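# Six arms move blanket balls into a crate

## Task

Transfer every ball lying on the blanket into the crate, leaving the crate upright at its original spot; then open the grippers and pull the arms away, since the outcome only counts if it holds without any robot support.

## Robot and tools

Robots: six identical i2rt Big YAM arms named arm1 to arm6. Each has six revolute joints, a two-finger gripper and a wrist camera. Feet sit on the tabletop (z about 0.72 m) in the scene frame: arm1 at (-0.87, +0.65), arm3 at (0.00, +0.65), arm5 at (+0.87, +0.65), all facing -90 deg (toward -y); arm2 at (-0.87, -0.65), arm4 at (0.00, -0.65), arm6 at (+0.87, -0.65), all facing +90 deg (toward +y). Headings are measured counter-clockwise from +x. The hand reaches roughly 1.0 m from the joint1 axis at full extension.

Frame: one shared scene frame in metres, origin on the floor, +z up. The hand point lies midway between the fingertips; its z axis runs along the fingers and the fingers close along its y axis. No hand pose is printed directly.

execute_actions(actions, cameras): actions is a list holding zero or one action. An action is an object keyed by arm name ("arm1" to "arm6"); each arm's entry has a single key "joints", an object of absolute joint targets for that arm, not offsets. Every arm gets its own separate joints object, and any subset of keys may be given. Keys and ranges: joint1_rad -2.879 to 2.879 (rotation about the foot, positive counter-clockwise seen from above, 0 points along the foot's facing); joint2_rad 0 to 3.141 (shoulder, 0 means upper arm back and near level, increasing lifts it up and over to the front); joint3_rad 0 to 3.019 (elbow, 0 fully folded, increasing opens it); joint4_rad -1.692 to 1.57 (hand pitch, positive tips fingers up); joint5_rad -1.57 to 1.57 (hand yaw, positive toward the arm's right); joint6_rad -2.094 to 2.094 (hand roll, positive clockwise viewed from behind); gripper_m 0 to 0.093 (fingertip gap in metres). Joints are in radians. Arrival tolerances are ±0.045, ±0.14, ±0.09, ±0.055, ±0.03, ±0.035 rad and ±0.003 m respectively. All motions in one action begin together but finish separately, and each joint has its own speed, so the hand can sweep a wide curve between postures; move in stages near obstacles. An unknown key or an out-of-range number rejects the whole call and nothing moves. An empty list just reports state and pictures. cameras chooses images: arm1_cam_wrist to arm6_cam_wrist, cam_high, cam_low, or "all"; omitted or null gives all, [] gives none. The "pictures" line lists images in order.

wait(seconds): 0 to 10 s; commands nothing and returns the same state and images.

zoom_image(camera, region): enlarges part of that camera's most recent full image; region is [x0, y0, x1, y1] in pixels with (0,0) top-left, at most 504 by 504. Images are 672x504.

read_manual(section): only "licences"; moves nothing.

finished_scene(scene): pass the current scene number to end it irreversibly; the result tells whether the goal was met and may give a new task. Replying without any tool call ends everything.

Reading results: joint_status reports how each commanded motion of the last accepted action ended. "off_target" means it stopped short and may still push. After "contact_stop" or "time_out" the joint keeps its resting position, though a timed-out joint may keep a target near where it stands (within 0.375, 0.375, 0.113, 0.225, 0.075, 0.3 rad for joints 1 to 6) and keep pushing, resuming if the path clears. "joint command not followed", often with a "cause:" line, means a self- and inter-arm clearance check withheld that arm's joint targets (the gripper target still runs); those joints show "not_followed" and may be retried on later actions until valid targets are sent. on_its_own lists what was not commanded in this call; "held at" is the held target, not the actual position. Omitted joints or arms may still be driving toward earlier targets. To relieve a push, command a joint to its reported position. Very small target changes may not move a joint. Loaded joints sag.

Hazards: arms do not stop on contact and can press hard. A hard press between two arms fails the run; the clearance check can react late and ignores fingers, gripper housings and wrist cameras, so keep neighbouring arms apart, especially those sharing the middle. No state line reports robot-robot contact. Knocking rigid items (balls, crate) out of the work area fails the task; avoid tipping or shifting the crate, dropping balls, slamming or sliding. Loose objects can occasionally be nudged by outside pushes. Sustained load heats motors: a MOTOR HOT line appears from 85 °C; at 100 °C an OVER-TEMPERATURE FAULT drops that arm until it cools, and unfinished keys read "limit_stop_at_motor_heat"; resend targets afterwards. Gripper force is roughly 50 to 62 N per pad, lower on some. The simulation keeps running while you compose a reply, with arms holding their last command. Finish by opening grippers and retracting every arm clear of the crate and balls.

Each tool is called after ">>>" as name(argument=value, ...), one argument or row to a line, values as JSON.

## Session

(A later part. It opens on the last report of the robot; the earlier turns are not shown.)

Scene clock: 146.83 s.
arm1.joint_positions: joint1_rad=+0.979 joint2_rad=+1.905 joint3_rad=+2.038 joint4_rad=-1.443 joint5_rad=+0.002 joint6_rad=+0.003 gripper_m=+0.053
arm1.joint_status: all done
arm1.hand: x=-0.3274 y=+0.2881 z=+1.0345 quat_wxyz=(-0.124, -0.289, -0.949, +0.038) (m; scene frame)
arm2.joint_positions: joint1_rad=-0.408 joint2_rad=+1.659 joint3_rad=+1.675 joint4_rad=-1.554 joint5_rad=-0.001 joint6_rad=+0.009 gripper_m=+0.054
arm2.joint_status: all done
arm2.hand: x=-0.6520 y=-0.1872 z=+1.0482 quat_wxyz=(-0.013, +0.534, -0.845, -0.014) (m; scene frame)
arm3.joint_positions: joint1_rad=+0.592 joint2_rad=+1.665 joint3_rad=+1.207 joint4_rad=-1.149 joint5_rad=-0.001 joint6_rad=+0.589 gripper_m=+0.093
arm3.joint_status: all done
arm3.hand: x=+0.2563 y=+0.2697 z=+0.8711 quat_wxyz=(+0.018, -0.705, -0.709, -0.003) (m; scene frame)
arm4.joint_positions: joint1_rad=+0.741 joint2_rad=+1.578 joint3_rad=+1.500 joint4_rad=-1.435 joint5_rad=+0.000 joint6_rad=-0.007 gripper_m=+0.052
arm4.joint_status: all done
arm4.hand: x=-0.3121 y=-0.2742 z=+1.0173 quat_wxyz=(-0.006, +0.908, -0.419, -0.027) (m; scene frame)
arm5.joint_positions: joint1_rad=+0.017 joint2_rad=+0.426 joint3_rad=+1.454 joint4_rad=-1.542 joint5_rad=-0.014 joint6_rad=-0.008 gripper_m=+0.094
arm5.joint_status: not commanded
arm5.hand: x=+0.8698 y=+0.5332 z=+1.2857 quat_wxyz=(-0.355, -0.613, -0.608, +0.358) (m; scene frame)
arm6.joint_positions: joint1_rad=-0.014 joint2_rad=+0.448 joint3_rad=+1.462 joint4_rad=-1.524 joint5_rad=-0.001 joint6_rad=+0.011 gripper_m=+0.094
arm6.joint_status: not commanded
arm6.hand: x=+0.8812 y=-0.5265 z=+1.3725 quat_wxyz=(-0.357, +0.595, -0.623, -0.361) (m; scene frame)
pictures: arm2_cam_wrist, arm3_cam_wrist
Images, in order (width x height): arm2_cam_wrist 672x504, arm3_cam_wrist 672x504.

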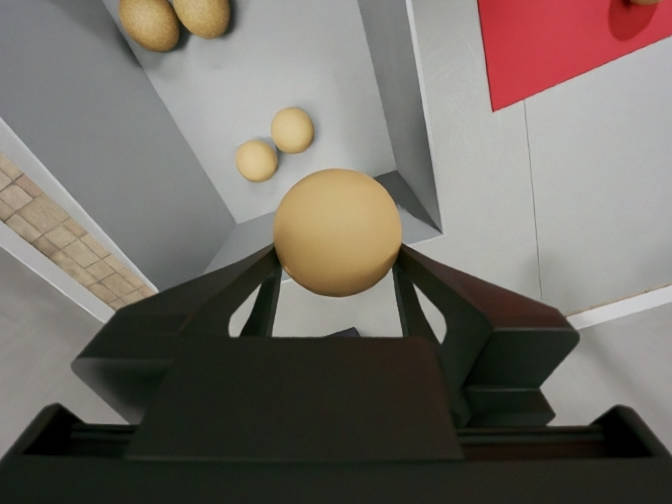

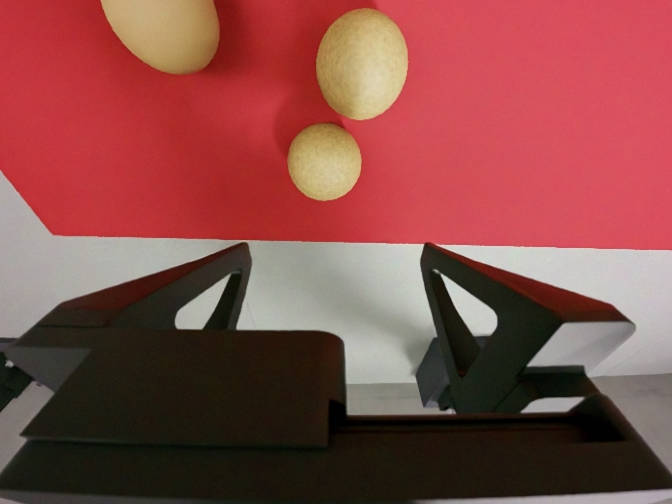

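>>> execute_actions(
  actions=[
    {"arm2":{"joints":{"joint2_rad":1.86,"joint3_rad":1.234,"joint4_rad":-0.925}},"arm1":{"joints":{"joint1_rad":0.5}},"arm3":{"joints":{"joint2_rad":1.855,"joint3_rad":1.13,"joint4_rad":-0.84}},"arm4":{"joints":{"joint2_rad":1.975,"joint3_rad":1.34,"joint4_rad":-0.91}}},
  ],
  cameras=["arm3_cam_wrist"],
)

>>> execute_actions(
  actions=[
    {"arm2":{"joints":{"gripper_m":0.085}},"arm3":{"joints":{"gripper_m":0.04}},"arm4":{"joints":{"gripper_m":0.093}}},
  ],
  cameras=["cam_high"],
)

Scene clock: 149.17 s.
arm1.joint_positions: joint1_rad=+0.508 joint2_rad=+1.905 joint3_rad=+2.038 joint4_rad=-1.443 joint5_rad=+0.001 joint6_rad=+0.003 gripper_m=+0.053
arm1.joint_status: all done
arm1.hand: x=-0.5509 y=+0.0812 z=+1.0345 quat_wxyz=(-0.112, -0.502, -0.855, +0.066) (m; scene frame)
arm2.joint_positions: joint1_rad=-0.407 joint2_rad=+1.858 joint3_rad=+1.220 joint4_rad=-0.936 joint5_rad=-0.001 joint6_rad=+0.006 gripper_m=+0.054
arm2.joint_status: all done
arm2.hand: x=-0.6594 y=-0.1960 z=+0.7872 quat_wxyz=(+0.001, +0.536, -0.844, -0.005) (m; scene frame)
arm3.joint_positions: joint1_rad=+0.592 joint2_rad=+1.859 joint3_rad=+1.126 joint4_rad=-0.859 joint5_rad=-0.001 joint6_rad=+0.589 gripper_m=+0.093
arm3.joint_status: all done
arm3.hand: x=+0.2644 y=+0.2573 z=+0.7578 quat_wxyz=(+0.010, -0.706, -0.709, -0.002) (m; scene frame)
arm4.joint_positions: joint1_rad=+0.741 joint2_rad=+1.963 joint3_rad=+1.331 joint4_rad=-0.928 joint5_rad=+0.000 joint6_rad=-0.007 gripper_m=+0.052
arm4.joint_status: all done
arm4.hand: x=-0.3477 y=-0.2364 z=+0.7668 quat_wxyz=(+0.004, +0.908, -0.419, -0.006) (m; scene frame)
arm5.joint_positions: joint1_rad=+0.017 joint2_rad=+0.426 joint3_rad=+1.454 joint4_rad=-1.542 joint5_rad=-0.014 joint6_rad=-0.008 gripper_m=+0.094
arm5.joint_status: not commanded
arm5.hand: x=+0.8698 y=+0.5332 z=+1.2857 quat_wxyz=(-0.355, -0.613, -0.608, +0.358) (m; scene frame)
arm6.joint_positions: joint1_rad=-0.014 joint2_rad=+0.448 joint3_rad=+1.462 joint4_rad=-1.524 joint5_rad=-0.001 joint6_rad=+0.011 gripper_m=+0.094
arm6.joint_status: not commanded
arm6.hand: x=+0.8812 y=-0.5265 z=+1.3725 quat_wxyz=(-0.357, +0.595, -0.623, -0.361) (m; scene frame)
pictures: arm3_cam_wrist
Images, in order (width x height): arm3_cam_wrist 672x504.

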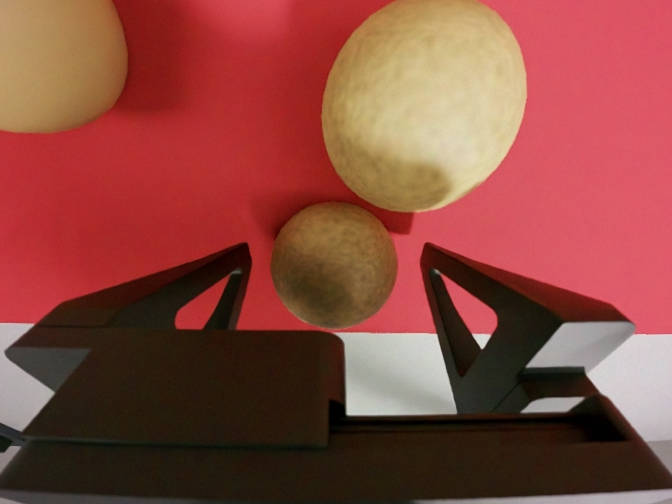

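Scene clock: 149.77 s.
arm1.joint_positions: joint1_rad=+0.508 joint2_rad=+1.905 joint3_rad=+2.038 joint4_rad=-1.443 joint5_rad=+0.001 joint6_rad=+0.003 gripper_m=+0.053
arm1.joint_status: not commanded
arm1.hand: x=-0.5509 y=+0.0812 z=+1.0345 quat_wxyz=(-0.112, -0.502, -0.855, +0.066) (m; scene frame)
arm2.joint_positions: joint1_rad=-0.407 joint2_rad=+1.858 joint3_rad=+1.220 joint4_rad=-0.936 joint5_rad=-0.001 joint6_rad=+0.006 gripper_m=+0.085
arm2.joint_status: all done
arm2.hand: x=-0.6594 y=-0.1960 z=+0.7872 quat_wxyz=(+0.001, +0.536, -0.844, -0.005) (m; scene frame)
arm3.joint_positions: joint1_rad=+0.592 joint2_rad=+1.859 joint3_rad=+1.126 joint4_rad=-0.859 joint5_rad=-0.001 joint6_rad=+0.589 gripper_m=+0.058
arm3.joint_status: gripper_m off_target (ended at +0.058, target +0.040)
arm3.hand: x=+0.2644 y=+0.2573 z=+0.7578 quat_wxyz=(+0.010, -0.706, -0.708, -0.002) (m; scene frame)
arm4.joint_positions: joint1_rad=+0.741 joint2_rad=+1.963 joint3_rad=+1.331 joint4_rad=-0.928 joint5_rad=+0.000 joint6_rad=-0.007 gripper_m=+0.093
arm4.joint_status: all done
arm4.hand: x=-0.3477 y=-0.2364 z=+0.7668 quat_wxyz=(+0.004, +0.908, -0.419, -0.006) (m; scene frame)
arm5.joint_positions: joint1_rad=+0.017 joint2_rad=+0.426 joint3_rad=+1.454 joint4_rad=-1.542 joint5_rad=-0.014 joint6_rad=-0.008 gripper_m=+0.094
arm5.joint_status: not commanded
arm5.hand: x=+0.8698 y=+0.5332 z=+1.2857 quat_wxyz=(-0.355, -0.613, -0.608, +0.358) (m; scene frame)
arm6.joint_positions: joint1_rad=-0.014 joint2_rad=+0.448 joint3_rad=+1.462 joint4_rad=-1.524 joint5_rad=-0.001 joint6_rad=+0.011 gripper_m=+0.094
arm6.joint_status: not commanded
arm6.hand: x=+0.8812 y=-0.5265 z=+1.3725 quat_wxyz=(-0.357, +0.595, -0.623, -0.361) (m; scene frame)
pictures: cam_high
Images, in order (width x height): cam_high 672x504.

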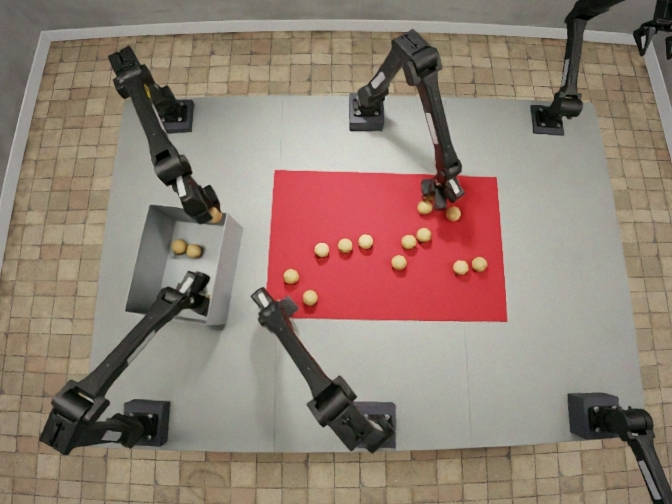

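>>> execute_actions(
  actions=[
    {"arm2":{"joints":{"joint2_rad":1.66,"joint3_rad":1.7,"joint4_rad":-1.56,"gripper_m":0.093}},"arm3":{"joints":{"joint2_rad":1.6,"joint3_rad":1.5,"joint4_rad":-1.45}},"arm4":{"joints":{"joint2_rad":1.6,"joint3_rad":1.5,"joint4_rad":-1.45}}},
  ],
  cameras=[],
)

>>> execute_actions(
  actions=[
    {"arm2":{"joints":{"joint1_rad":-0.878}},"arm3":{"joints":{"joint1_rad":0.0,"joint6_rad":0}},"arm4":{"joints":{"joint1_rad":-0.55}},"arm1":{"joints":{"joint1_rad":0.14}}},
  ],
  cameras=["cam_high","arm4_cam_wrist","arm1_cam_wrist"],
)

Scene clock: 151.70 s.
arm1.joint_positions: joint1_rad=+0.508 joint2_rad=+1.905 joint3_rad=+2.038 joint4_rad=-1.443 joint5_rad=+0.001 joint6_rad=+0.003 gripper_m=+0.053
arm1.joint_status: not commanded
arm1.hand: x=-0.5509 y=+0.0812 z=+1.0345 quat_wxyz=(-0.112, -0.502, -0.855, +0.066) (m; scene frame)
arm2.joint_positions: joint1_rad=-0.407 joint2_rad=+1.656 joint3_rad=+1.682 joint4_rad=-1.550 joint5_rad=-0.001 joint6_rad=+0.006 gripper_m=+0.093
arm2.joint_status: all done
arm2.hand: x=-0.6517 y=-0.1849 z=+1.0523 quat_wxyz=(-0.019, +0.536, -0.844, -0.018) (m; scene frame)
arm3.joint_positions: joint1_rad=+0.592 joint2_rad=+1.600 joint3_rad=+1.492 joint4_rad=-1.432 joint5_rad=-0.001 joint6_rad=+0.589 gripper_m=+0.058
arm3.joint_status: all done
arm3.hand: x=+0.2730 y=+0.2453 z=+1.0050 quat_wxyz=(-0.015, -0.706, -0.708, +0.003) (m; scene frame)
arm4.joint_positions: joint1_rad=+0.741 joint2_rad=+1.578 joint3_rad=+1.489 joint4_rad=-1.432 joint5_rad=+0.000 joint6_rad=-0.007 gripper_m=+0.093
arm4.joint_status: all done
arm4.hand: x=-0.3106 y=-0.2760 z=+1.0130 quat_wxyz=(-0.004, +0.908, -0.419, -0.023) (m; scene frame)
arm5.joint_positions: joint1_rad=+0.017 joint2_rad=+0.426 joint3_rad=+1.454 joint4_rad=-1.542 joint5_rad=-0.014 joint6_rad=-0.008 gripper_m=+0.094
arm5.joint_status: not commanded
arm5.hand: x=+0.8698 y=+0.5332 z=+1.2857 quat_wxyz=(-0.355, -0.613, -0.608, +0.358) (m; scene frame)
arm6.joint_positions: joint1_rad=-0.014 joint2_rad=+0.448 joint3_rad=+1.462 joint4_rad=-1.524 joint5_rad=-0.001 joint6_rad=+0.011 gripper_m=+0.094
arm6.joint_status: not commanded
arm6.hand: x=+0.8812 y=-0.5265 z=+1.3725 quat_wxyz=(-0.357, +0.595, -0.623, -0.361) (m; scene frame)
pictures: none
No camera images: the call's "cameras" was empty. Leave "cameras" out to get every camera's image.

Scene clock: 153.43 s.
arm1.joint_positions: joint1_rad=+0.148 joint2_rad=+1.905 joint3_rad=+2.038 joint4_rad=-1.443 joint5_rad=+0.001 joint6_rad=+0.003 gripper_m=+0.053
arm1.joint_status: all done
arm1.hand: x=-0.7716 y=+0.0053 z=+1.0346 quat_wxyz=(-0.098, -0.647, -0.751, +0.085) (m; scene frame)
arm2.joint_positions: joint1_rad=-0.885 joint2_rad=+1.656 joint3_rad=+1.682 joint4_rad=-1.550 joint5_rad=+0.000 joint6_rad=+0.006 gripper_m=+0.093
arm2.joint_status: all done
arm2.hand: x=-0.4610 y=-0.3369 z=+1.0499 quat_wxyz=(-0.021, +0.321, -0.947, -0.012) (m; scene frame)
arm3.joint_positions: joint1_rad=-0.010 joint2_rad=+1.600 joint3_rad=+1.492 joint4_rad=-1.432 joint5_rad=+0.002 joint6_rad=+0.012 gripper_m=+0.058
arm3.joint_status: all done
arm3.hand: x=-0.0044 y=+0.1621 z=+1.0055 quat_wxyz=(-0.010, -0.714, -0.700, +0.012) (m; scene frame)
arm4.joint_positions: joint1_rad=-0.552 joint2_rad=+1.580 joint3_rad=+1.489 joint4_rad=-1.432 joint5_rad=+0.000 joint6_rad=-0.007 gripper_m=+0.093
arm4.joint_status: all done
arm4.hand: x=+0.2734 y=-0.2455 z=+1.0080 quat_wxyz=(-0.016, +0.472, -0.881, -0.008) (m; scene frame)
arm5.joint_positions: joint1_rad=+0.017 joint2_rad=+0.426 joint3_rad=+1.454 joint4_rad=-1.542 joint5_rad=-0.014 joint6_rad=-0.008 gripper_m=+0.094
arm5.joint_status: not commanded
arm5.hand: x=+0.8698 y=+0.5332 z=+1.2857 quat_wxyz=(-0.355, -0.613, -0.608, +0.358) (m; scene frame)
arm6.joint_positions: joint1_rad=-0.014 joint2_rad=+0.448 joint3_rad=+1.462 joint4_rad=-1.524 joint5_rad=-0.001 joint6_rad=+0.011 gripper_m=+0.094
arm6.joint_status: not commanded
arm6.hand: x=+0.8812 y=-0.5265 z=+1.3725 quat_wxyz=(-0.357, +0.595, -0.623, -0.361) (m; scene frame)
pictures: arm1_cam_wrist, arm4_cam_wrist, cam_high
Images, in order (width x height): arm1_cam_wrist 672x504, arm4_cam_wrist 672x504, cam_high 672x504.

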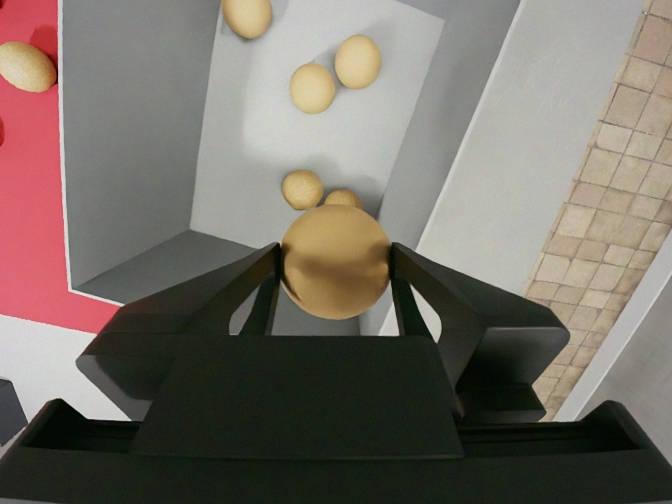

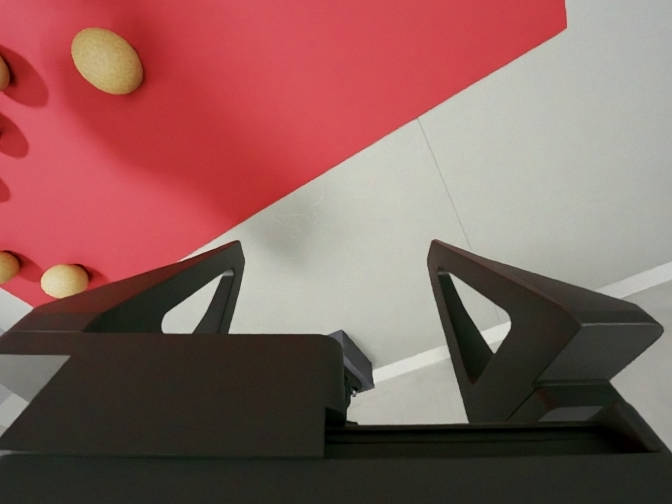

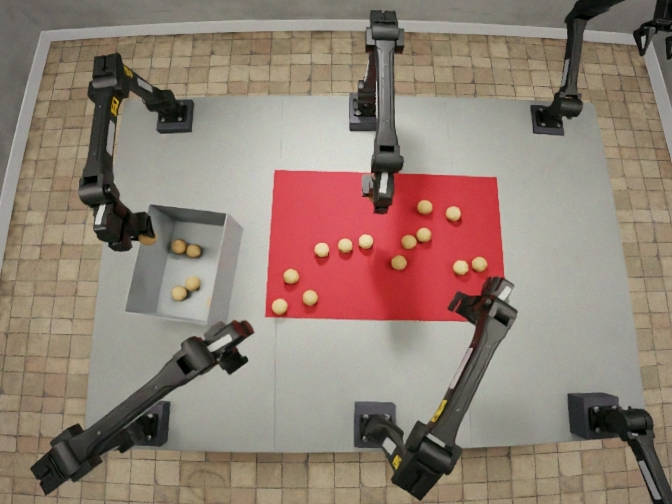

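>>> execute_actions(
  actions=[
    {"arm1":{"joints":{"joint1_rad":0.2,"joint2_rad":2.3,"joint3_rad":2.12,"joint4_rad":-1.36}},"arm2":{"joints":{"joint2_rad":2.126,"joint3_rad":1.96,"joint4_rad":-1.36}},"arm3":{"joints":{"joint1_rad":-0.722}},"arm4":{"joints":{"joint1_rad":-0.6,"joint2_rad":2.158,"joint3_rad":2.02,"joint4_rad":-1.39}}},
  ],
  cameras=["arm2_cam_wrist","arm4_cam_wrist","arm1_cam_wrist"],
)

Scene clock: 157.00 s.
arm1.joint_positions: joint1_rad=+0.205 joint2_rad=+2.291 joint3_rad=+2.107 joint4_rad=-1.360 joint5_rad=+0.002 joint6_rad=+0.003 gripper_m=+0.053
arm1.joint_status: all done
arm1.hand: x=-0.7243 y=-0.0395 z=+0.8101 quat_wxyz=(-0.010, -0.631, -0.776, +0.009) (m; scene frame)
arm2.joint_positions: joint1_rad=-0.885 joint2_rad=+2.120 joint3_rad=+1.932 joint4_rad=-1.365 joint5_rad=+0.000 joint6_rad=+0.006 gripper_m=+0.093
arm2.joint_status: all done
arm2.hand: x=-0.3498 y=-0.2486 z=+0.8845 quat_wxyz=(-0.007, +0.321, -0.947, -0.008) (m; scene frame)
arm3.joint_positions: joint1_rad=-0.728 joint2_rad=+1.600 joint3_rad=+1.492 joint4_rad=-1.432 joint5_rad=+0.001 joint6_rad=+0.010 gripper_m=+0.058
arm3.joint_status: all done
arm3.hand: x=-0.3244 y=+0.2857 z=+1.0058 quat_wxyz=(-0.006, -0.914, -0.405, +0.015) (m; scene frame)
arm4.joint_positions: joint1_rad=-0.596 joint2_rad=+2.151 joint3_rad=+1.972 joint4_rad=-1.401 joint5_rad=+0.000 joint6_rad=-0.007 gripper_m=+0.093
arm4.joint_status: all done
arm4.hand: x=+0.3935 y=-0.1190 z=+0.8734 quat_wxyz=(+0.010, +0.453, -0.891, +0.005) (m; scene frame)
arm5.joint_positions: joint1_rad=+0.017 joint2_rad=+0.426 joint3_rad=+1.454 joint4_rad=-1.542 joint5_rad=-0.014 joint6_rad=-0.008 gripper_m=+0.094
arm5.joint_status: not commanded
arm5.hand: x=+0.8698 y=+0.5332 z=+1.2857 quat_wxyz=(-0.355, -0.613, -0.608, +0.358) (m; scene frame)
arm6.joint_positions: joint1_rad=-0.014 joint2_rad=+0.448 joint3_rad=+1.462 joint4_rad=-1.524 joint5_rad=-0.001 joint6_rad=+0.011 gripper_m=+0.094
arm6.joint_status: not commanded
arm6.hand: x=+0.8812 y=-0.5265 z=+1.3725 quat_wxyz=(-0.357, +0.595, -0.623, -0.361) (m; scene frame)
pictures: arm1_cam_wrist, arm2_cam_wrist, arm4_cam_wrist
Images, in order (width x height): arm1_cam_wrist 672x504, arm2_cam_wrist 672x504, arm4_cam_wrist 672x504.

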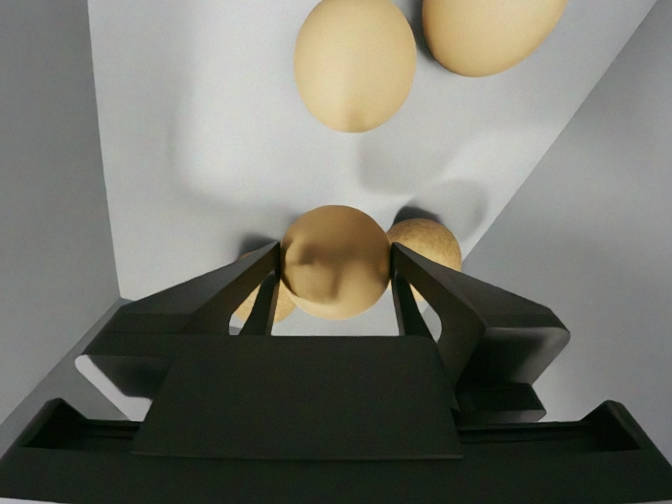

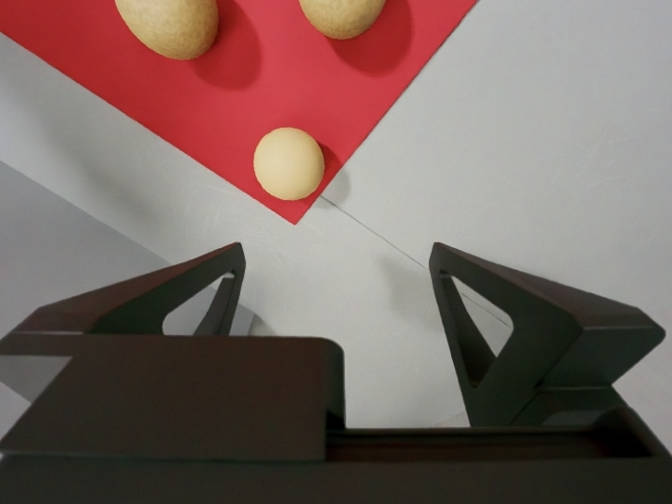

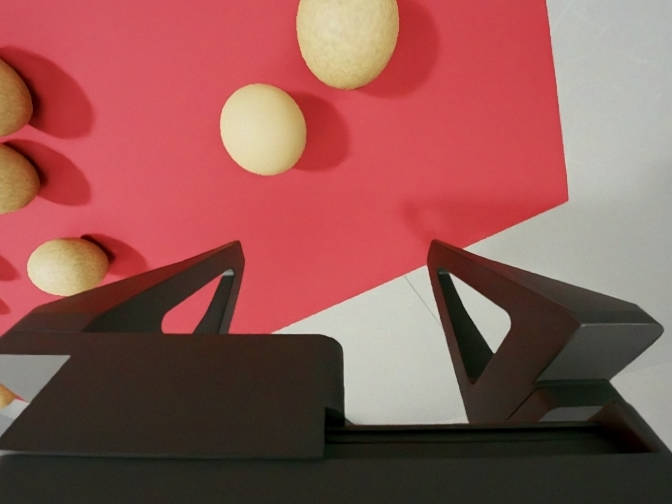

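>>> execute_actions(
  actions=[
    {"arm1":{"joints":{"gripper_m":0.093}},"arm2":{"joints":{"joint1_rad":-0.82}},"arm3":{"joints":{"joint2_rad":1.875,"joint3_rad":1.16,"joint4_rad":-0.85}},"arm4":{"joints":{"joint1_rad":-0.5}}},
  ],
  cameras=[],
)

>>> execute_actions(
  actions=[
    {"arm1":{"joints":{"joint2_rad":1.89,"joint3_rad":2.05,"joint4_rad":-1.45}},"arm2":{"joints":{"joint2_rad":2.25,"joint3_rad":1.85,"joint4_rad":-1.17}},"arm3":{"joints":{"gripper_m":0.093}},"arm4":{"joints":{"joint2_rad":2.3,"joint3_rad":1.91,"joint4_rad":-1.175}}},
  ],
  cameras=["arm2_cam_wrist","arm4_cam_wrist"],
)

Scene clock: 159.27 s.
arm1.joint_positions: joint1_rad=+0.205 joint2_rad=+2.291 joint3_rad=+2.107 joint4_rad=-1.360 joint5_rad=+0.002 joint6_rad=+0.003 gripper_m=+0.093
arm1.joint_status: all done
arm1.hand: x=-0.7243 y=-0.0395 z=+0.8101 quat_wxyz=(-0.010, -0.631, -0.776, +0.009) (m; scene frame)
arm2.joint_positions: joint1_rad=-0.812 joint2_rad=+2.120 joint3_rad=+1.932 joint4_rad=-1.365 joint5_rad=+0.000 joint6_rad=+0.006 gripper_m=+0.093
arm2.joint_status: all done
arm2.hand: x=-0.3802 y=-0.2122 z=+0.8850 quat_wxyz=(-0.007, +0.355, -0.935, -0.008) (m; scene frame)
arm3.joint_positions: joint1_rad=-0.728 joint2_rad=+1.868 joint3_rad=+1.165 joint4_rad=-0.869 joint5_rad=+0.001 joint6_rad=+0.010 gripper_m=+0.058
arm3.joint_status: all done
arm3.hand: x=-0.3252 y=+0.2850 z=+0.7656 quat_wxyz=(+0.001, -0.914, -0.405, +0.001) (m; scene frame)
arm4.joint_positions: joint1_rad=-0.490 joint2_rad=+2.151 joint3_rad=+1.972 joint4_rad=-1.401 joint5_rad=+0.000 joint6_rad=-0.007 gripper_m=+0.093
arm4.joint_status: all done
arm4.hand: x=+0.3352 y=-0.0804 z=+0.8734 quat_wxyz=(+0.010, +0.500, -0.866, +0.005) (m; scene frame)
arm5.joint_positions: joint1_rad=+0.017 joint2_rad=+0.426 joint3_rad=+1.454 joint4_rad=-1.542 joint5_rad=-0.014 joint6_rad=-0.008 gripper_m=+0.094
arm5.joint_status: not commanded
arm5.hand: x=+0.8698 y=+0.5332 z=+1.2857 quat_wxyz=(-0.355, -0.613, -0.608, +0.358) (m; scene frame)
arm6.joint_positions: joint1_rad=-0.014 joint2_rad=+0.448 joint3_rad=+1.462 joint4_rad=-1.524 joint5_rad=-0.001 joint6_rad=+0.011 gripper_m=+0.094
arm6.joint_status: not commanded
arm6.hand: x=+0.8812 y=-0.5265 z=+1.3725 quat_wxyz=(-0.357, +0.595, -0.623, -0.361) (m; scene frame)
pictures: none
No camera images: the call's "cameras" was empty. Leave "cameras" out to get every camera's image.

Scene clock: 161.00 s.
arm1.joint_positions: joint1_rad=+0.205 joint2_rad=+1.903 joint3_rad=+2.044 joint4_rad=-1.443 joint5_rad=+0.002 joint6_rad=+0.003 gripper_m=+0.093
arm1.joint_status: all done
arm1.hand: x=-0.7350 y=+0.0112 z=+1.0384 quat_wxyz=(-0.104, -0.625, -0.769, +0.085) (m; scene frame)
arm2.joint_positions: joint1_rad=-0.812 joint2_rad=+2.252 joint3_rad=+1.833 joint4_rad=-1.181 joint5_rad=+0.000 joint6_rad=+0.006 gripper_m=+0.093
arm2.joint_status: all done
arm2.hand: x=-0.3827 y=-0.2129 z=+0.7646 quat_wxyz=(+0.015, +0.355, -0.935, +0.000) (m; scene frame)
arm3.joint_positions: joint1_rad=-0.728 joint2_rad=+1.868 joint3_rad=+1.165 joint4_rad=-0.869 joint5_rad=+0.001 joint6_rad=+0.010 gripper_m=+0.093
arm3.joint_status: all done
arm3.hand: x=-0.3252 y=+0.2850 z=+0.7656 quat_wxyz=(+0.001, -0.914, -0.405, +0.001) (m; scene frame)
arm4.joint_positions: joint1_rad=-0.491 joint2_rad=+2.293 joint3_rad=+1.903 joint4_rad=-1.192 joint5_rad=+0.004 joint6_rad=-0.007 gripper_m=+0.093
arm4.joint_status: all done
arm4.hand: x=+0.3424 y=-0.0703 z=+0.7558 quat_wxyz=(+0.010, +0.499, -0.866, +0.007) (m; scene frame)
arm5.joint_positions: joint1_rad=+0.017 joint2_rad=+0.426 joint3_rad=+1.454 joint4_rad=-1.542 joint5_rad=-0.014 joint6_rad=-0.008 gripper_m=+0.094
arm5.joint_status: not commanded
arm5.hand: x=+0.8698 y=+0.5332 z=+1.2857 quat_wxyz=(-0.355, -0.613, -0.608, +0.358) (m; scene frame)
arm6.joint_positions: joint1_rad=-0.014 joint2_rad=+0.448 joint3_rad=+1.462 joint4_rad=-1.524 joint5_rad=-0.001 joint6_rad=+0.011 gripper_m=+0.094
arm6.joint_status: not commanded
arm6.hand: x=+0.8812 y=-0.5265 z=+1.3725 quat_wxyz=(-0.357, +0.595, -0.623, -0.361) (m; scene frame)
pictures: arm2_cam_wrist, arm4_cam_wrist
Images, in order (width x height): arm2_cam_wrist 672x504, arm4_cam_wrist 672x504.

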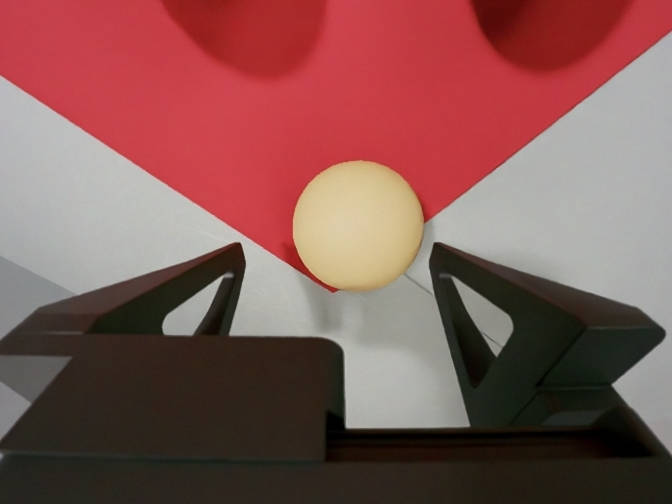

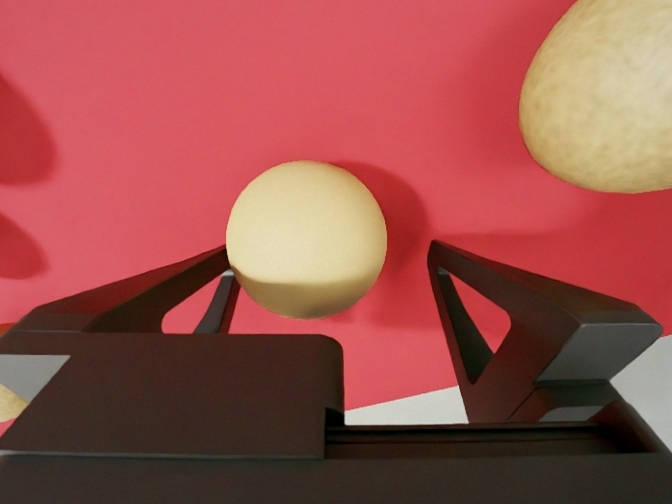

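Both between the fingers. Close; arm3 lifts.

>>> execute_actions(
  actions=[
    {"arm2":{"joints":{"gripper_m":0.04}},"arm4":{"joints":{"gripper_m":0.04}},"arm3":{"joints":{"joint2_rad":1.6,"joint3_rad":1.5,"joint4_rad":-1.45}},"arm1":{"joints":{"joint1_rad":0.6}}},
  ],
  cameras=[],
)

>>> execute_actions(
  actions=[
    {"arm2":{"joints":{"joint2_rad":1.87,"joint3_rad":2.05,"joint4_rad":-1.45}},"arm4":{"joints":{"joint2_rad":1.6,"joint3_rad":1.5,"joint4_rad":-1.45}},"arm3":{"joints":{"joint1_rad":0.3}},"arm1":{"joints":{"joint1_rad":0.98}}},
  ],
  cameras=["cam_high","arm3_cam_wrist"],
)

Scene clock: 162.97 s.
arm1.joint_positions: joint1_rad=+0.592 joint2_rad=+1.903 joint3_rad=+2.044 joint4_rad=-1.443 joint5_rad=-0.001 joint6_rad=+0.003 gripper_m=+0.093
arm1.joint_status: all done
arm1.hand: x=-0.5034 y=+0.1097 z=+1.0384 quat_wxyz=(-0.119, -0.465, -0.875, +0.062) (m; scene frame)
arm2.joint_positions: joint1_rad=-0.812 joint2_rad=+2.252 joint3_rad=+1.833 joint4_rad=-1.181 joint5_rad=+0.000 joint6_rad=+0.006 gripper_m=+0.052
arm2.joint_status: gripper_m off_target (ended at +0.052, target +0.040)
arm2.hand: x=-0.3827 y=-0.2128 z=+0.7646 quat_wxyz=(+0.015, +0.355, -0.935, +0.000) (m; scene frame)
arm3.joint_positions: joint1_rad=-0.728 joint2_rad=+1.600 joint3_rad=+1.497 joint4_rad=-1.432 joint5_rad=+0.001 joint6_rad=+0.010 gripper_m=+0.093
arm3.joint_status: all done
arm3.hand: x=-0.3254 y=+0.2847 z=+1.0075 quat_wxyz=(-0.007, -0.914, -0.405, +0.017) (m; scene frame)
arm4.joint_positions: joint1_rad=-0.491 joint2_rad=+2.293 joint3_rad=+1.903 joint4_rad=-1.192 joint5_rad=+0.002 joint6_rad=-0.007 gripper_m=+0.053
arm4.joint_status: gripper_m off_target (ended at +0.053, target +0.040)
arm4.hand: x=+0.3421 y=-0.0702 z=+0.7558 quat_wxyz=(+0.010, +0.499, -0.866, +0.007) (m; scene frame)
arm5.joint_positions: joint1_rad=+0.017 joint2_rad=+0.426 joint3_rad=+1.454 joint4_rad=-1.542 joint5_rad=-0.014 joint6_rad=-0.008 gripper_m=+0.094
arm5.joint_status: not commanded
arm5.hand: x=+0.8698 y=+0.5332 z=+1.2857 quat_wxyz=(-0.355, -0.613, -0.608, +0.358) (m; scene frame)
arm6.joint_positions: joint1_rad=-0.014 joint2_rad=+0.448 joint3_rad=+1.462 joint4_rad=-1.524 joint5_rad=-0.001 joint6_rad=+0.011 gripper_m=+0.094
arm6.joint_status: not commanded
arm6.hand: x=+0.8812 y=-0.5265 z=+1.3725 quat_wxyz=(-0.357, +0.595, -0.623, -0.361) (m; scene frame)
pictures: none
No camera images: the call's "cameras" was empty. Leave "cameras" out to get every camera's image.

Scene clock: 164.77 s.
arm1.joint_positions: joint1_rad=+0.972 joint2_rad=+1.903 joint3_rad=+2.044 joint4_rad=-1.443 joint5_rad=-0.001 joint6_rad=+0.003 gripper_m=+0.093
arm1.joint_status: all done
arm1.hand: x=-0.3292 y=+0.2841 z=+1.0383 quat_wxyz=(-0.128, -0.292, -0.947, +0.038) (m; scene frame)
arm2.joint_positions: joint1_rad=-0.812 joint2_rad=+1.877 joint3_rad=+2.036 joint4_rad=-1.442 joint5_rad=+0.000 joint6_rad=+0.006 gripper_m=+0.052
arm2.joint_status: all done
arm2.hand: x=-0.3861 y=-0.2201 z=+1.0797 quat_wxyz=(-0.132, +0.350, -0.925, -0.057) (m; scene frame)
arm3.joint_positions: joint1_rad=+0.302 joint2_rad=+1.600 joint3_rad=+1.497 joint4_rad=-1.432 joint5_rad=-0.001 joint6_rad=+0.009 gripper_m=+0.093
arm3.joint_status: all done
arm3.hand: x=+0.1466 y=+0.1830 z=+1.0070 quat_wxyz=(-0.015, -0.595, -0.803, +0.011) (m; scene frame)
arm4.joint_positions: joint1_rad=-0.491 joint2_rad=+1.574 joint3_rad=+1.506 joint4_rad=-1.434 joint5_rad=+0.002 joint6_rad=-0.007 gripper_m=+0.053
arm4.joint_status: all done
arm4.hand: x=+0.2502 y=-0.2265 z=+1.0174 quat_wxyz=(-0.025, +0.499, -0.866, -0.013) (m; scene frame)
arm5.joint_positions: joint1_rad=+0.017 joint2_rad=+0.426 joint3_rad=+1.454 joint4_rad=-1.542 joint5_rad=-0.014 joint6_rad=-0.008 gripper_m=+0.094
arm5.joint_status: not commanded
arm5.hand: x=+0.8698 y=+0.5332 z=+1.2857 quat_wxyz=(-0.355, -0.613, -0.608, +0.358) (m; scene frame)
arm6.joint_positions: joint1_rad=-0.014 joint2_rad=+0.448 joint3_rad=+1.462 joint4_rad=-1.524 joint5_rad=-0.001 joint6_rad=+0.011 gripper_m=+0.094
arm6.joint_status: not commanded
arm6.hand: x=+0.8812 y=-0.5265 z=+1.3725 quat_wxyz=(-0.357, +0.595, -0.623, -0.361) (m; scene frame)
pictures: arm3_cam_wrist, cam_high
Images, in order (width x height): arm3_cam_wrist 672x504, cam_high 672x504.

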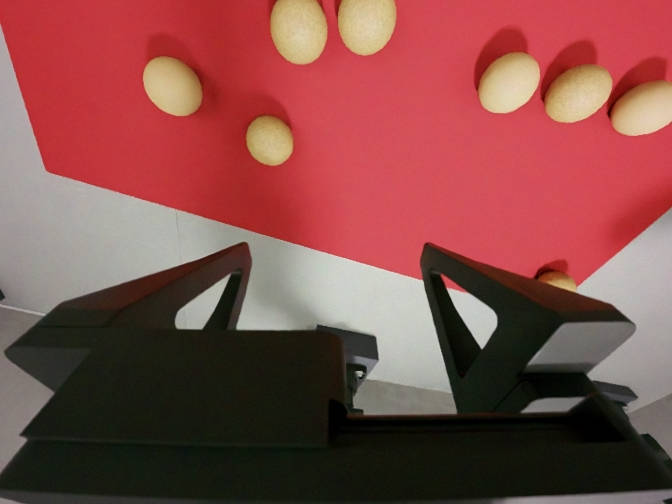

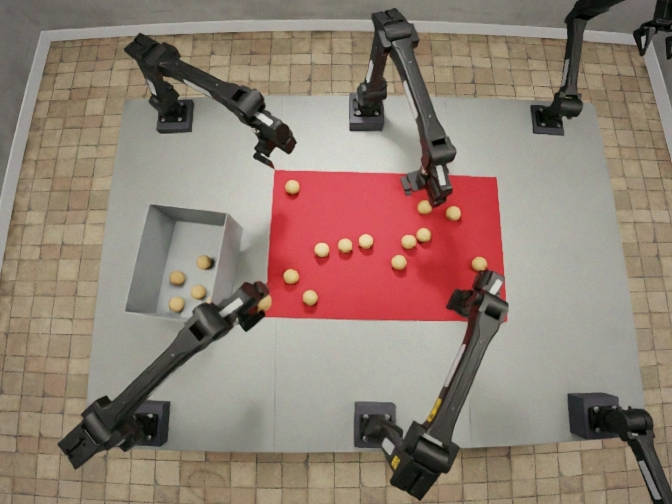

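>>> execute_actions(
  actions=[
    {"arm2":{"joints":{"joint1_rad":-0.3}},"arm4":{"joints":{"joint1_rad":0.3}},"arm3":{"joints":{"joint1_rad":0.468,"joint2_rad":1.754,"joint3_rad":1.345,"joint4_rad":-1.17}},"arm1":{"joints":{"joint2_rad":2.22,"joint3_rad":1.84,"joint4_rad":-1.17}}},
  ],
  cameras=["arm2_cam_wrist","arm3_cam_wrist","arm1_cam_wrist"],
)

Scene clock: 167.13 s.
arm1.joint_positions: joint1_rad=+0.977 joint2_rad=+2.208 joint3_rad=+1.839 joint4_rad=-1.177 joint5_rad=+0.002 joint6_rad=+0.003 gripper_m=+0.093
arm1.joint_status: all done
arm1.hand: x=-0.3184 y=+0.2804 z=+0.7664 quat_wxyz=(-0.011, -0.292, -0.956, +0.005) (m; scene frame)
arm2.joint_positions: joint1_rad=-0.304 joint2_rad=+1.877 joint3_rad=+2.036 joint4_rad=-1.442 joint5_rad=-0.002 joint6_rad=+0.006 gripper_m=+0.052
arm2.joint_status: all done
arm2.hand: x=-0.6577 y=-0.0401 z=+1.0828 quat_wxyz=(-0.116, +0.572, -0.807, -0.089) (m; scene frame)
arm3.joint_positions: joint1_rad=+0.478 joint2_rad=+1.753 joint3_rad=+1.335 joint4_rad=-1.189 joint5_rad=-0.001 joint6_rad=+0.009 gripper_m=+0.093
arm3.joint_status: all done
arm3.hand: x=+0.2295 y=+0.2084 z=+0.8751 quat_wxyz=(+0.015, -0.523, -0.852, -0.009) (m; scene frame)
arm4.joint_positions: joint1_rad=+0.306 joint2_rad=+1.578 joint3_rad=+1.506 joint4_rad=-1.434 joint5_rad=-0.001 joint6_rad=-0.007 gripper_m=+0.053
arm4.joint_status: all done
arm4.hand: x=-0.1262 y=-0.1751 z=+1.0173 quat_wxyz=(-0.013, +0.796, -0.605, -0.025) (m; scene frame)
arm5.joint_positions: joint1_rad=+0.017 joint2_rad=+0.426 joint3_rad=+1.454 joint4_rad=-1.542 joint5_rad=-0.014 joint6_rad=-0.008 gripper_m=+0.094
arm5.joint_status: not commanded
arm5.hand: x=+0.8698 y=+0.5332 z=+1.2857 quat_wxyz=(-0.355, -0.613, -0.608, +0.358) (m; scene frame)
arm6.joint_positions: joint1_rad=-0.014 joint2_rad=+0.448 joint3_rad=+1.462 joint4_rad=-1.524 joint5_rad=-0.001 joint6_rad=+0.011 gripper_m=+0.094
arm6.joint_status: not commanded
arm6.hand: x=+0.8812 y=-0.5265 z=+1.3725 quat_wxyz=(-0.357, +0.595, -0.623, -0.361) (m; scene frame)
pictures: arm1_cam_wrist, arm2_cam_wrist, arm3_cam_wrist
Images, in order (width x height): arm1_cam_wrist 672x504, arm2_cam_wrist 672x504, arm3_cam_wrist 672x504.

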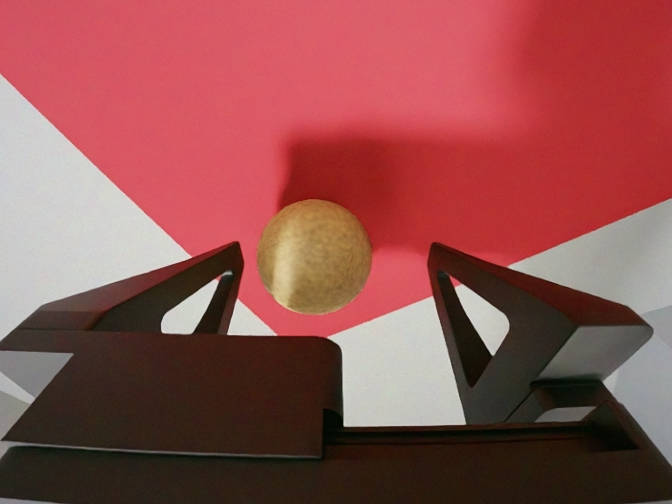

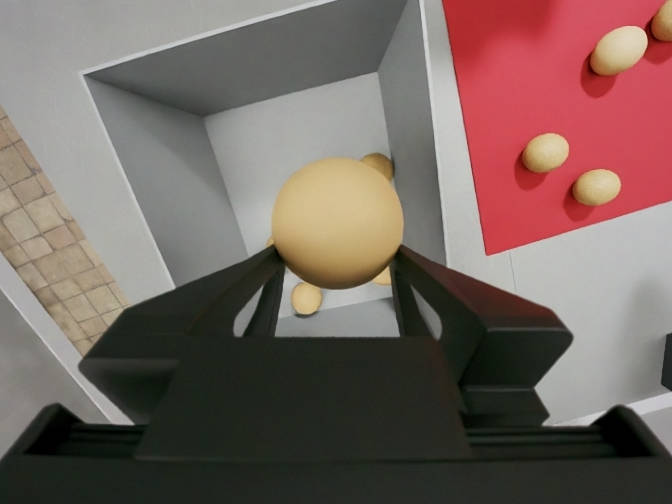

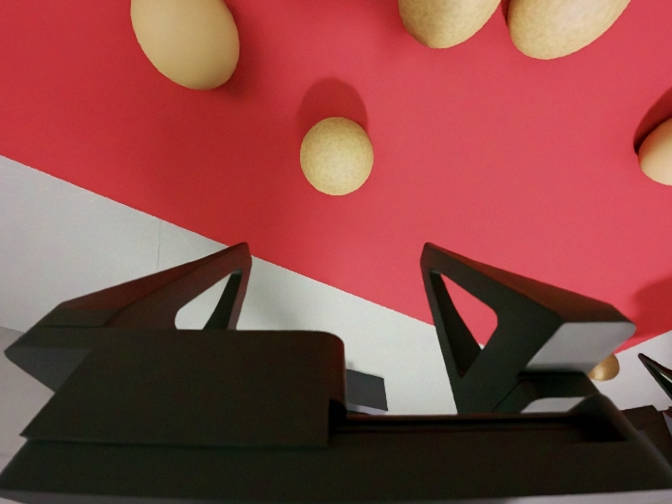

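>>> execute_actions(
  actions=[
    {"arm2":{"joints":{"joint1_rad":-0.22,"joint2_rad":2.22,"joint3_rad":1.86,"joint4_rad":-1.19}},"arm3":{"joints":{"joint2_rad":1.93,"joint3_rad":1.25,"joint4_rad":-0.885}},"arm1":{"joints":{"gripper_m":0.04}}},
  ],
  cameras=["arm2_cam_wrist","arm3_cam_wrist"],
)

>>> execute_actions(
  actions=[
    {"arm2":{"joints":{"gripper_m":0.093}},"arm3":{"joints":{"gripper_m":0.04}},"arm1":{"joints":{"joint2_rad":1.89,"joint3_rad":2.05,"joint4_rad":-1.45}}},
  ],
  cameras=[],
)

Scene clock: 169.07 s.
arm1.joint_positions: joint1_rad=+0.977 joint2_rad=+2.208 joint3_rad=+1.839 joint4_rad=-1.177 joint5_rad=+0.002 joint6_rad=+0.003 gripper_m=+0.053
arm1.joint_status: gripper_m off_target (ended at +0.053, target +0.040)
arm1.hand: x=-0.3183 y=+0.2805 z=+0.7664 quat_wxyz=(-0.011, -0.292, -0.956, +0.004) (m; scene frame)
arm2.joint_positions: joint1_rad=-0.209 joint2_rad=+2.213 joint3_rad=+1.838 joint4_rad=-1.200 joint5_rad=-0.003 joint6_rad=+0.006 gripper_m=+0.052
arm2.joint_status: all done
arm2.hand: x=-0.7163 y=-0.0111 z=+0.7952 quat_wxyz=(+0.002, +0.616, -0.787, -0.005) (m; scene frame)
arm3.joint_positions: joint1_rad=+0.478 joint2_rad=+1.932 joint3_rad=+1.244 joint4_rad=-0.904 joint5_rad=-0.001 joint6_rad=+0.009 gripper_m=+0.093
arm3.joint_status: all done
arm3.hand: x=+0.2345 y=+0.1983 z=+0.7572 quat_wxyz=(+0.009, -0.523, -0.852, -0.005) (m; scene frame)
arm4.joint_positions: joint1_rad=+0.306 joint2_rad=+1.578 joint3_rad=+1.506 joint4_rad=-1.434 joint5_rad=-0.001 joint6_rad=-0.007 gripper_m=+0.053
arm4.joint_status: not commanded
arm4.hand: x=-0.1262 y=-0.1751 z=+1.0173 quat_wxyz=(-0.013, +0.796, -0.605, -0.025) (m; scene frame)
arm5.joint_positions: joint1_rad=+0.017 joint2_rad=+0.426 joint3_rad=+1.454 joint4_rad=-1.542 joint5_rad=-0.014 joint6_rad=-0.008 gripper_m=+0.094
arm5.joint_status: not commanded
arm5.hand: x=+0.8698 y=+0.5332 z=+1.2857 quat_wxyz=(-0.355, -0.613, -0.608, +0.358) (m; scene frame)
arm6.joint_positions: joint1_rad=-0.014 joint2_rad=+0.448 joint3_rad=+1.462 joint4_rad=-1.524 joint5_rad=-0.001 joint6_rad=+0.011 gripper_m=+0.094
arm6.joint_status: not commanded
arm6.hand: x=+0.8812 y=-0.5265 z=+1.3725 quat_wxyz=(-0.357, +0.595, -0.623, -0.361) (m; scene frame)
pictures: arm2_cam_wrist, arm3_cam_wrist
Images, in order (width x height): arm2_cam_wrist 672x504, arm3_cam_wrist 672x504.

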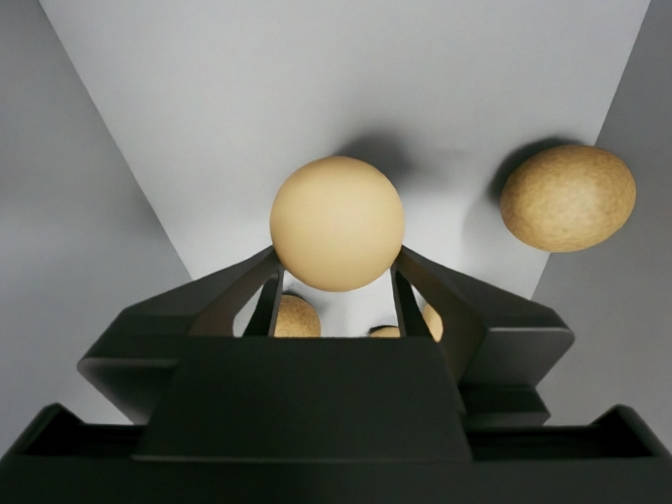

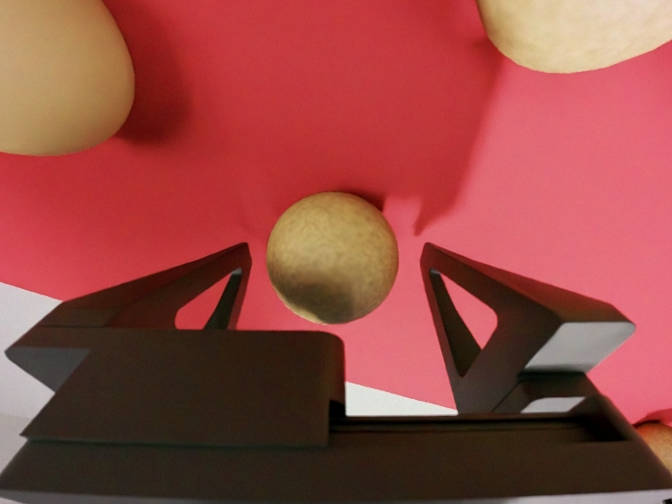

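Scene clock: 170.83 s.
arm1.joint_positions: joint1_rad=+0.977 joint2_rad=+1.905 joint3_rad=+2.038 joint4_rad=-1.443 joint5_rad=+0.002 joint6_rad=+0.003 gripper_m=+0.053
arm1.joint_status: all done
arm1.hand: x=-0.3280 y=+0.2870 z=+1.0345 quat_wxyz=(-0.124, -0.289, -0.948, +0.038) (m; scene frame)
arm2.joint_positions: joint1_rad=-0.209 joint2_rad=+2.213 joint3_rad=+1.838 joint4_rad=-1.200 joint5_rad=-0.003 joint6_rad=+0.006 gripper_m=+0.093
arm2.joint_status: all done
arm2.hand: x=-0.7163 y=-0.0111 z=+0.7952 quat_wxyz=(+0.002, +0.616, -0.787, -0.005) (m; scene frame)
arm3.joint_positions: joint1_rad=+0.478 joint2_rad=+1.932 joint3_rad=+1.244 joint4_rad=-0.904 joint5_rad=-0.001 joint6_rad=+0.009 gripper_m=+0.058
arm3.joint_status: gripper_m off_target (ended at +0.058, target +0.040)
arm3.hand: x=+0.2344 y=+0.1983 z=+0.7572 quat_wxyz=(+0.009, -0.523, -0.852, -0.005) (m; scene frame)
arm4.joint_positions: joint1_rad=+0.306 joint2_rad=+1.578 joint3_rad=+1.506 joint4_rad=-1.434 joint5_rad=-0.001 joint6_rad=-0.007 gripper_m=+0.053
arm4.joint_status: not commanded
arm4.hand: x=-0.1262 y=-0.1751 z=+1.0173 quat_wxyz=(-0.013, +0.796, -0.605, -0.025) (m; scene frame)
arm5.joint_positions: joint1_rad=+0.017 joint2_rad=+0.426 joint3_rad=+1.454 joint4_rad=-1.542 joint5_rad=-0.014 joint6_rad=-0.008 gripper_m=+0.094
arm5.joint_status: not commanded
arm5.hand: x=+0.8698 y=+0.5332 z=+1.2857 quat_wxyz=(-0.355, -0.613, -0.608, +0.358) (m; scene frame)
arm6.joint_positions: joint1_rad=-0.014 joint2_rad=+0.448 joint3_rad=+1.462 joint4_rad=-1.524 joint5_rad=-0.001 joint6_rad=+0.011 gripper_m=+0.094
arm6.joint_status: not commanded
arm6.hand: x=+0.8812 y=-0.5265 z=+1.3725 quat_wxyz=(-0.357, +0.595, -0.623, -0.361) (m; scene frame)
pictures: none
No camera images: the call's "cameras" was empty. Leave "cameras" out to get every camera's image.

>>> execute_actions(
  actions=[
    {"arm2":{"joints":{"joint2_rad":1.87,"joint3_rad":2.05,"joint4_rad":-1.45}},"arm3":{"joints":{"joint2_rad":1.6,"joint3_rad":1.5,"joint4_rad":-1.45}},"arm4":{"joints":{"joint1_rad":0.71}}},
  ],
  cameras=[],
)

>>> execute_actions(
  actions=[
    {"arm2":{"joints":{"joint1_rad":-0.5,"joint2_rad":1.66,"joint3_rad":1.7,"joint4_rad":-1.56}},"arm3":{"joints":{"joint1_rad":0.0}},"arm4":{"joints":{"joint2_rad":1.975,"joint3_rad":1.34,"joint4_rad":-0.91}}},
  ],
  cameras=["cam_high"],
)

Scene clock: 173.50 s.
arm1.joint_positions: joint1_rad=+0.977 joint2_rad=+1.905 joint3_rad=+2.038 joint4_rad=-1.443 joint5_rad=+0.002 joint6_rad=+0.003 gripper_m=+0.053
arm1.joint_status: not commanded
arm1.hand: x=-0.3280 y=+0.2870 z=+1.0345 quat_wxyz=(-0.124, -0.289, -0.948, +0.038) (m; scene frame)
arm2.joint_positions: joint1_rad=-0.209 joint2_rad=+1.875 joint3_rad=+2.039 joint4_rad=-1.442 joint5_rad=-0.003 joint6_rad=+0.006 gripper_m=+0.093
arm2.joint_status: all done
arm2.hand: x=-0.7168 y=-0.0226 z=+1.0859 quat_wxyz=(-0.114, +0.609, -0.779, -0.097) (m; scene frame)
arm3.joint_positions: joint1_rad=+0.478 joint2_rad=+1.605 joint3_rad=+1.495 joint4_rad=-1.432 joint5_rad=-0.001 joint6_rad=+0.009 gripper_m=+0.058
arm3.joint_status: all done
arm3.hand: x=+0.2257 y=+0.2159 z=+1.0037 quat_wxyz=(-0.012, -0.523, -0.852, +0.008) (m; scene frame)
arm4.joint_positions: joint1_rad=+0.719 joint2_rad=+1.578 joint3_rad=+1.506 joint4_rad=-1.434 joint5_rad=-0.001 joint6_rad=-0.007 gripper_m=+0.053
arm4.joint_status: all done
arm4.hand: x=-0.3053 y=-0.2662 z=+1.0194 quat_wxyz=(-0.007, +0.903, -0.429, -0.030) (m; scene frame)
arm5.joint_positions: joint1_rad=+0.017 joint2_rad=+0.426 joint3_rad=+1.454 joint4_rad=-1.542 joint5_rad=-0.014 joint6_rad=-0.008 gripper_m=+0.094
arm5.joint_status: not commanded
arm5.hand: x=+0.8698 y=+0.5332 z=+1.2857 quat_wxyz=(-0.355, -0.613, -0.608, +0.358) (m; scene frame)
arm6.joint_positions: joint1_rad=-0.014 joint2_rad=+0.448 joint3_rad=+1.462 joint4_rad=-1.524 joint5_rad=-0.001 joint6_rad=+0.011 gripper_m=+0.094
arm6.joint_status: not commanded
arm6.hand: x=+0.8812 y=-0.5265 z=+1.3725 quat_wxyz=(-0.357, +0.595, -0.623, -0.361) (m; scene frame)
pictures: none
No camera images: the call's "cameras" was empty. Leave "cameras" out to get every camera's image.

Scene clock: 174.77 s.
arm1.joint_positions: joint1_rad=+0.977 joint2_rad=+1.905 joint3_rad=+2.038 joint4_rad=-1.443 joint5_rad=+0.002 joint6_rad=+0.003 gripper_m=+0.053
arm1.joint_status: not commanded
arm1.hand: x=-0.3280 y=+0.2870 z=+1.0345 quat_wxyz=(-0.124, -0.289, -0.948, +0.038) (m; scene frame)
arm2.joint_positions: joint1_rad=-0.503 joint2_rad=+1.654 joint3_rad=+1.698 joint4_rad=-1.553 joint5_rad=+0.001 joint6_rad=+0.006 gripper_m=+0.093
arm2.joint_status: all done
arm2.hand: x=-0.6064 y=-0.2056 z=+1.0595 quat_wxyz=(-0.027, +0.494, -0.869, -0.020) (m; scene frame)
arm3.joint_positions: joint1_rad=-0.010 joint2_rad=+1.605 joint3_rad=+1.495 joint4_rad=-1.432 joint5_rad=+0.002 joint6_rad=+0.009 gripper_m=+0.058
arm3.joint_status: all done
arm3.hand: x=-0.0046 y=+0.1609 z=+1.0040 quat_wxyz=(-0.009, -0.713, -0.701, +0.012) (m; scene frame)
arm4.joint_positions: joint1_rad=+0.719 joint2_rad=+1.982 joint3_rad=+1.327 joint4_rad=-0.928 joint5_rad=-0.001 joint6_rad=-0.007 gripper_m=+0.053
arm4.joint_status: all done
arm4.hand: x=-0.3360 y=-0.2331 z=+0.7555 quat_wxyz=(+0.009, +0.903, -0.429, +0.004) (m; scene frame)
arm5.joint_positions: joint1_rad=+0.017 joint2_rad=+0.426 joint3_rad=+1.454 joint4_rad=-1.542 joint5_rad=-0.014 joint6_rad=-0.008 gripper_m=+0.094
arm5.joint_status: not commanded
arm5.hand: x=+0.8698 y=+0.5332 z=+1.2857 quat_wxyz=(-0.355, -0.613, -0.608, +0.358) (m; scene frame)
arm6.joint_positions: joint1_rad=-0.014 joint2_rad=+0.448 joint3_rad=+1.462 joint4_rad=-1.524 joint5_rad=-0.001 joint6_rad=+0.011 gripper_m=+0.094
arm6.joint_status: not commanded
arm6.hand: x=+0.8812 y=-0.5265 z=+1.3725 quat_wxyz=(-0.357, +0.595, -0.623, -0.361) (m; scene frame)
pictures: cam_high
Images, in order (width x height): cam_high 672x504.

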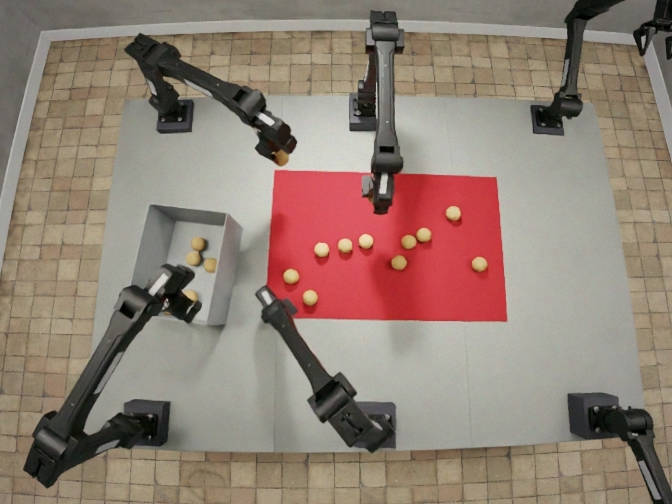

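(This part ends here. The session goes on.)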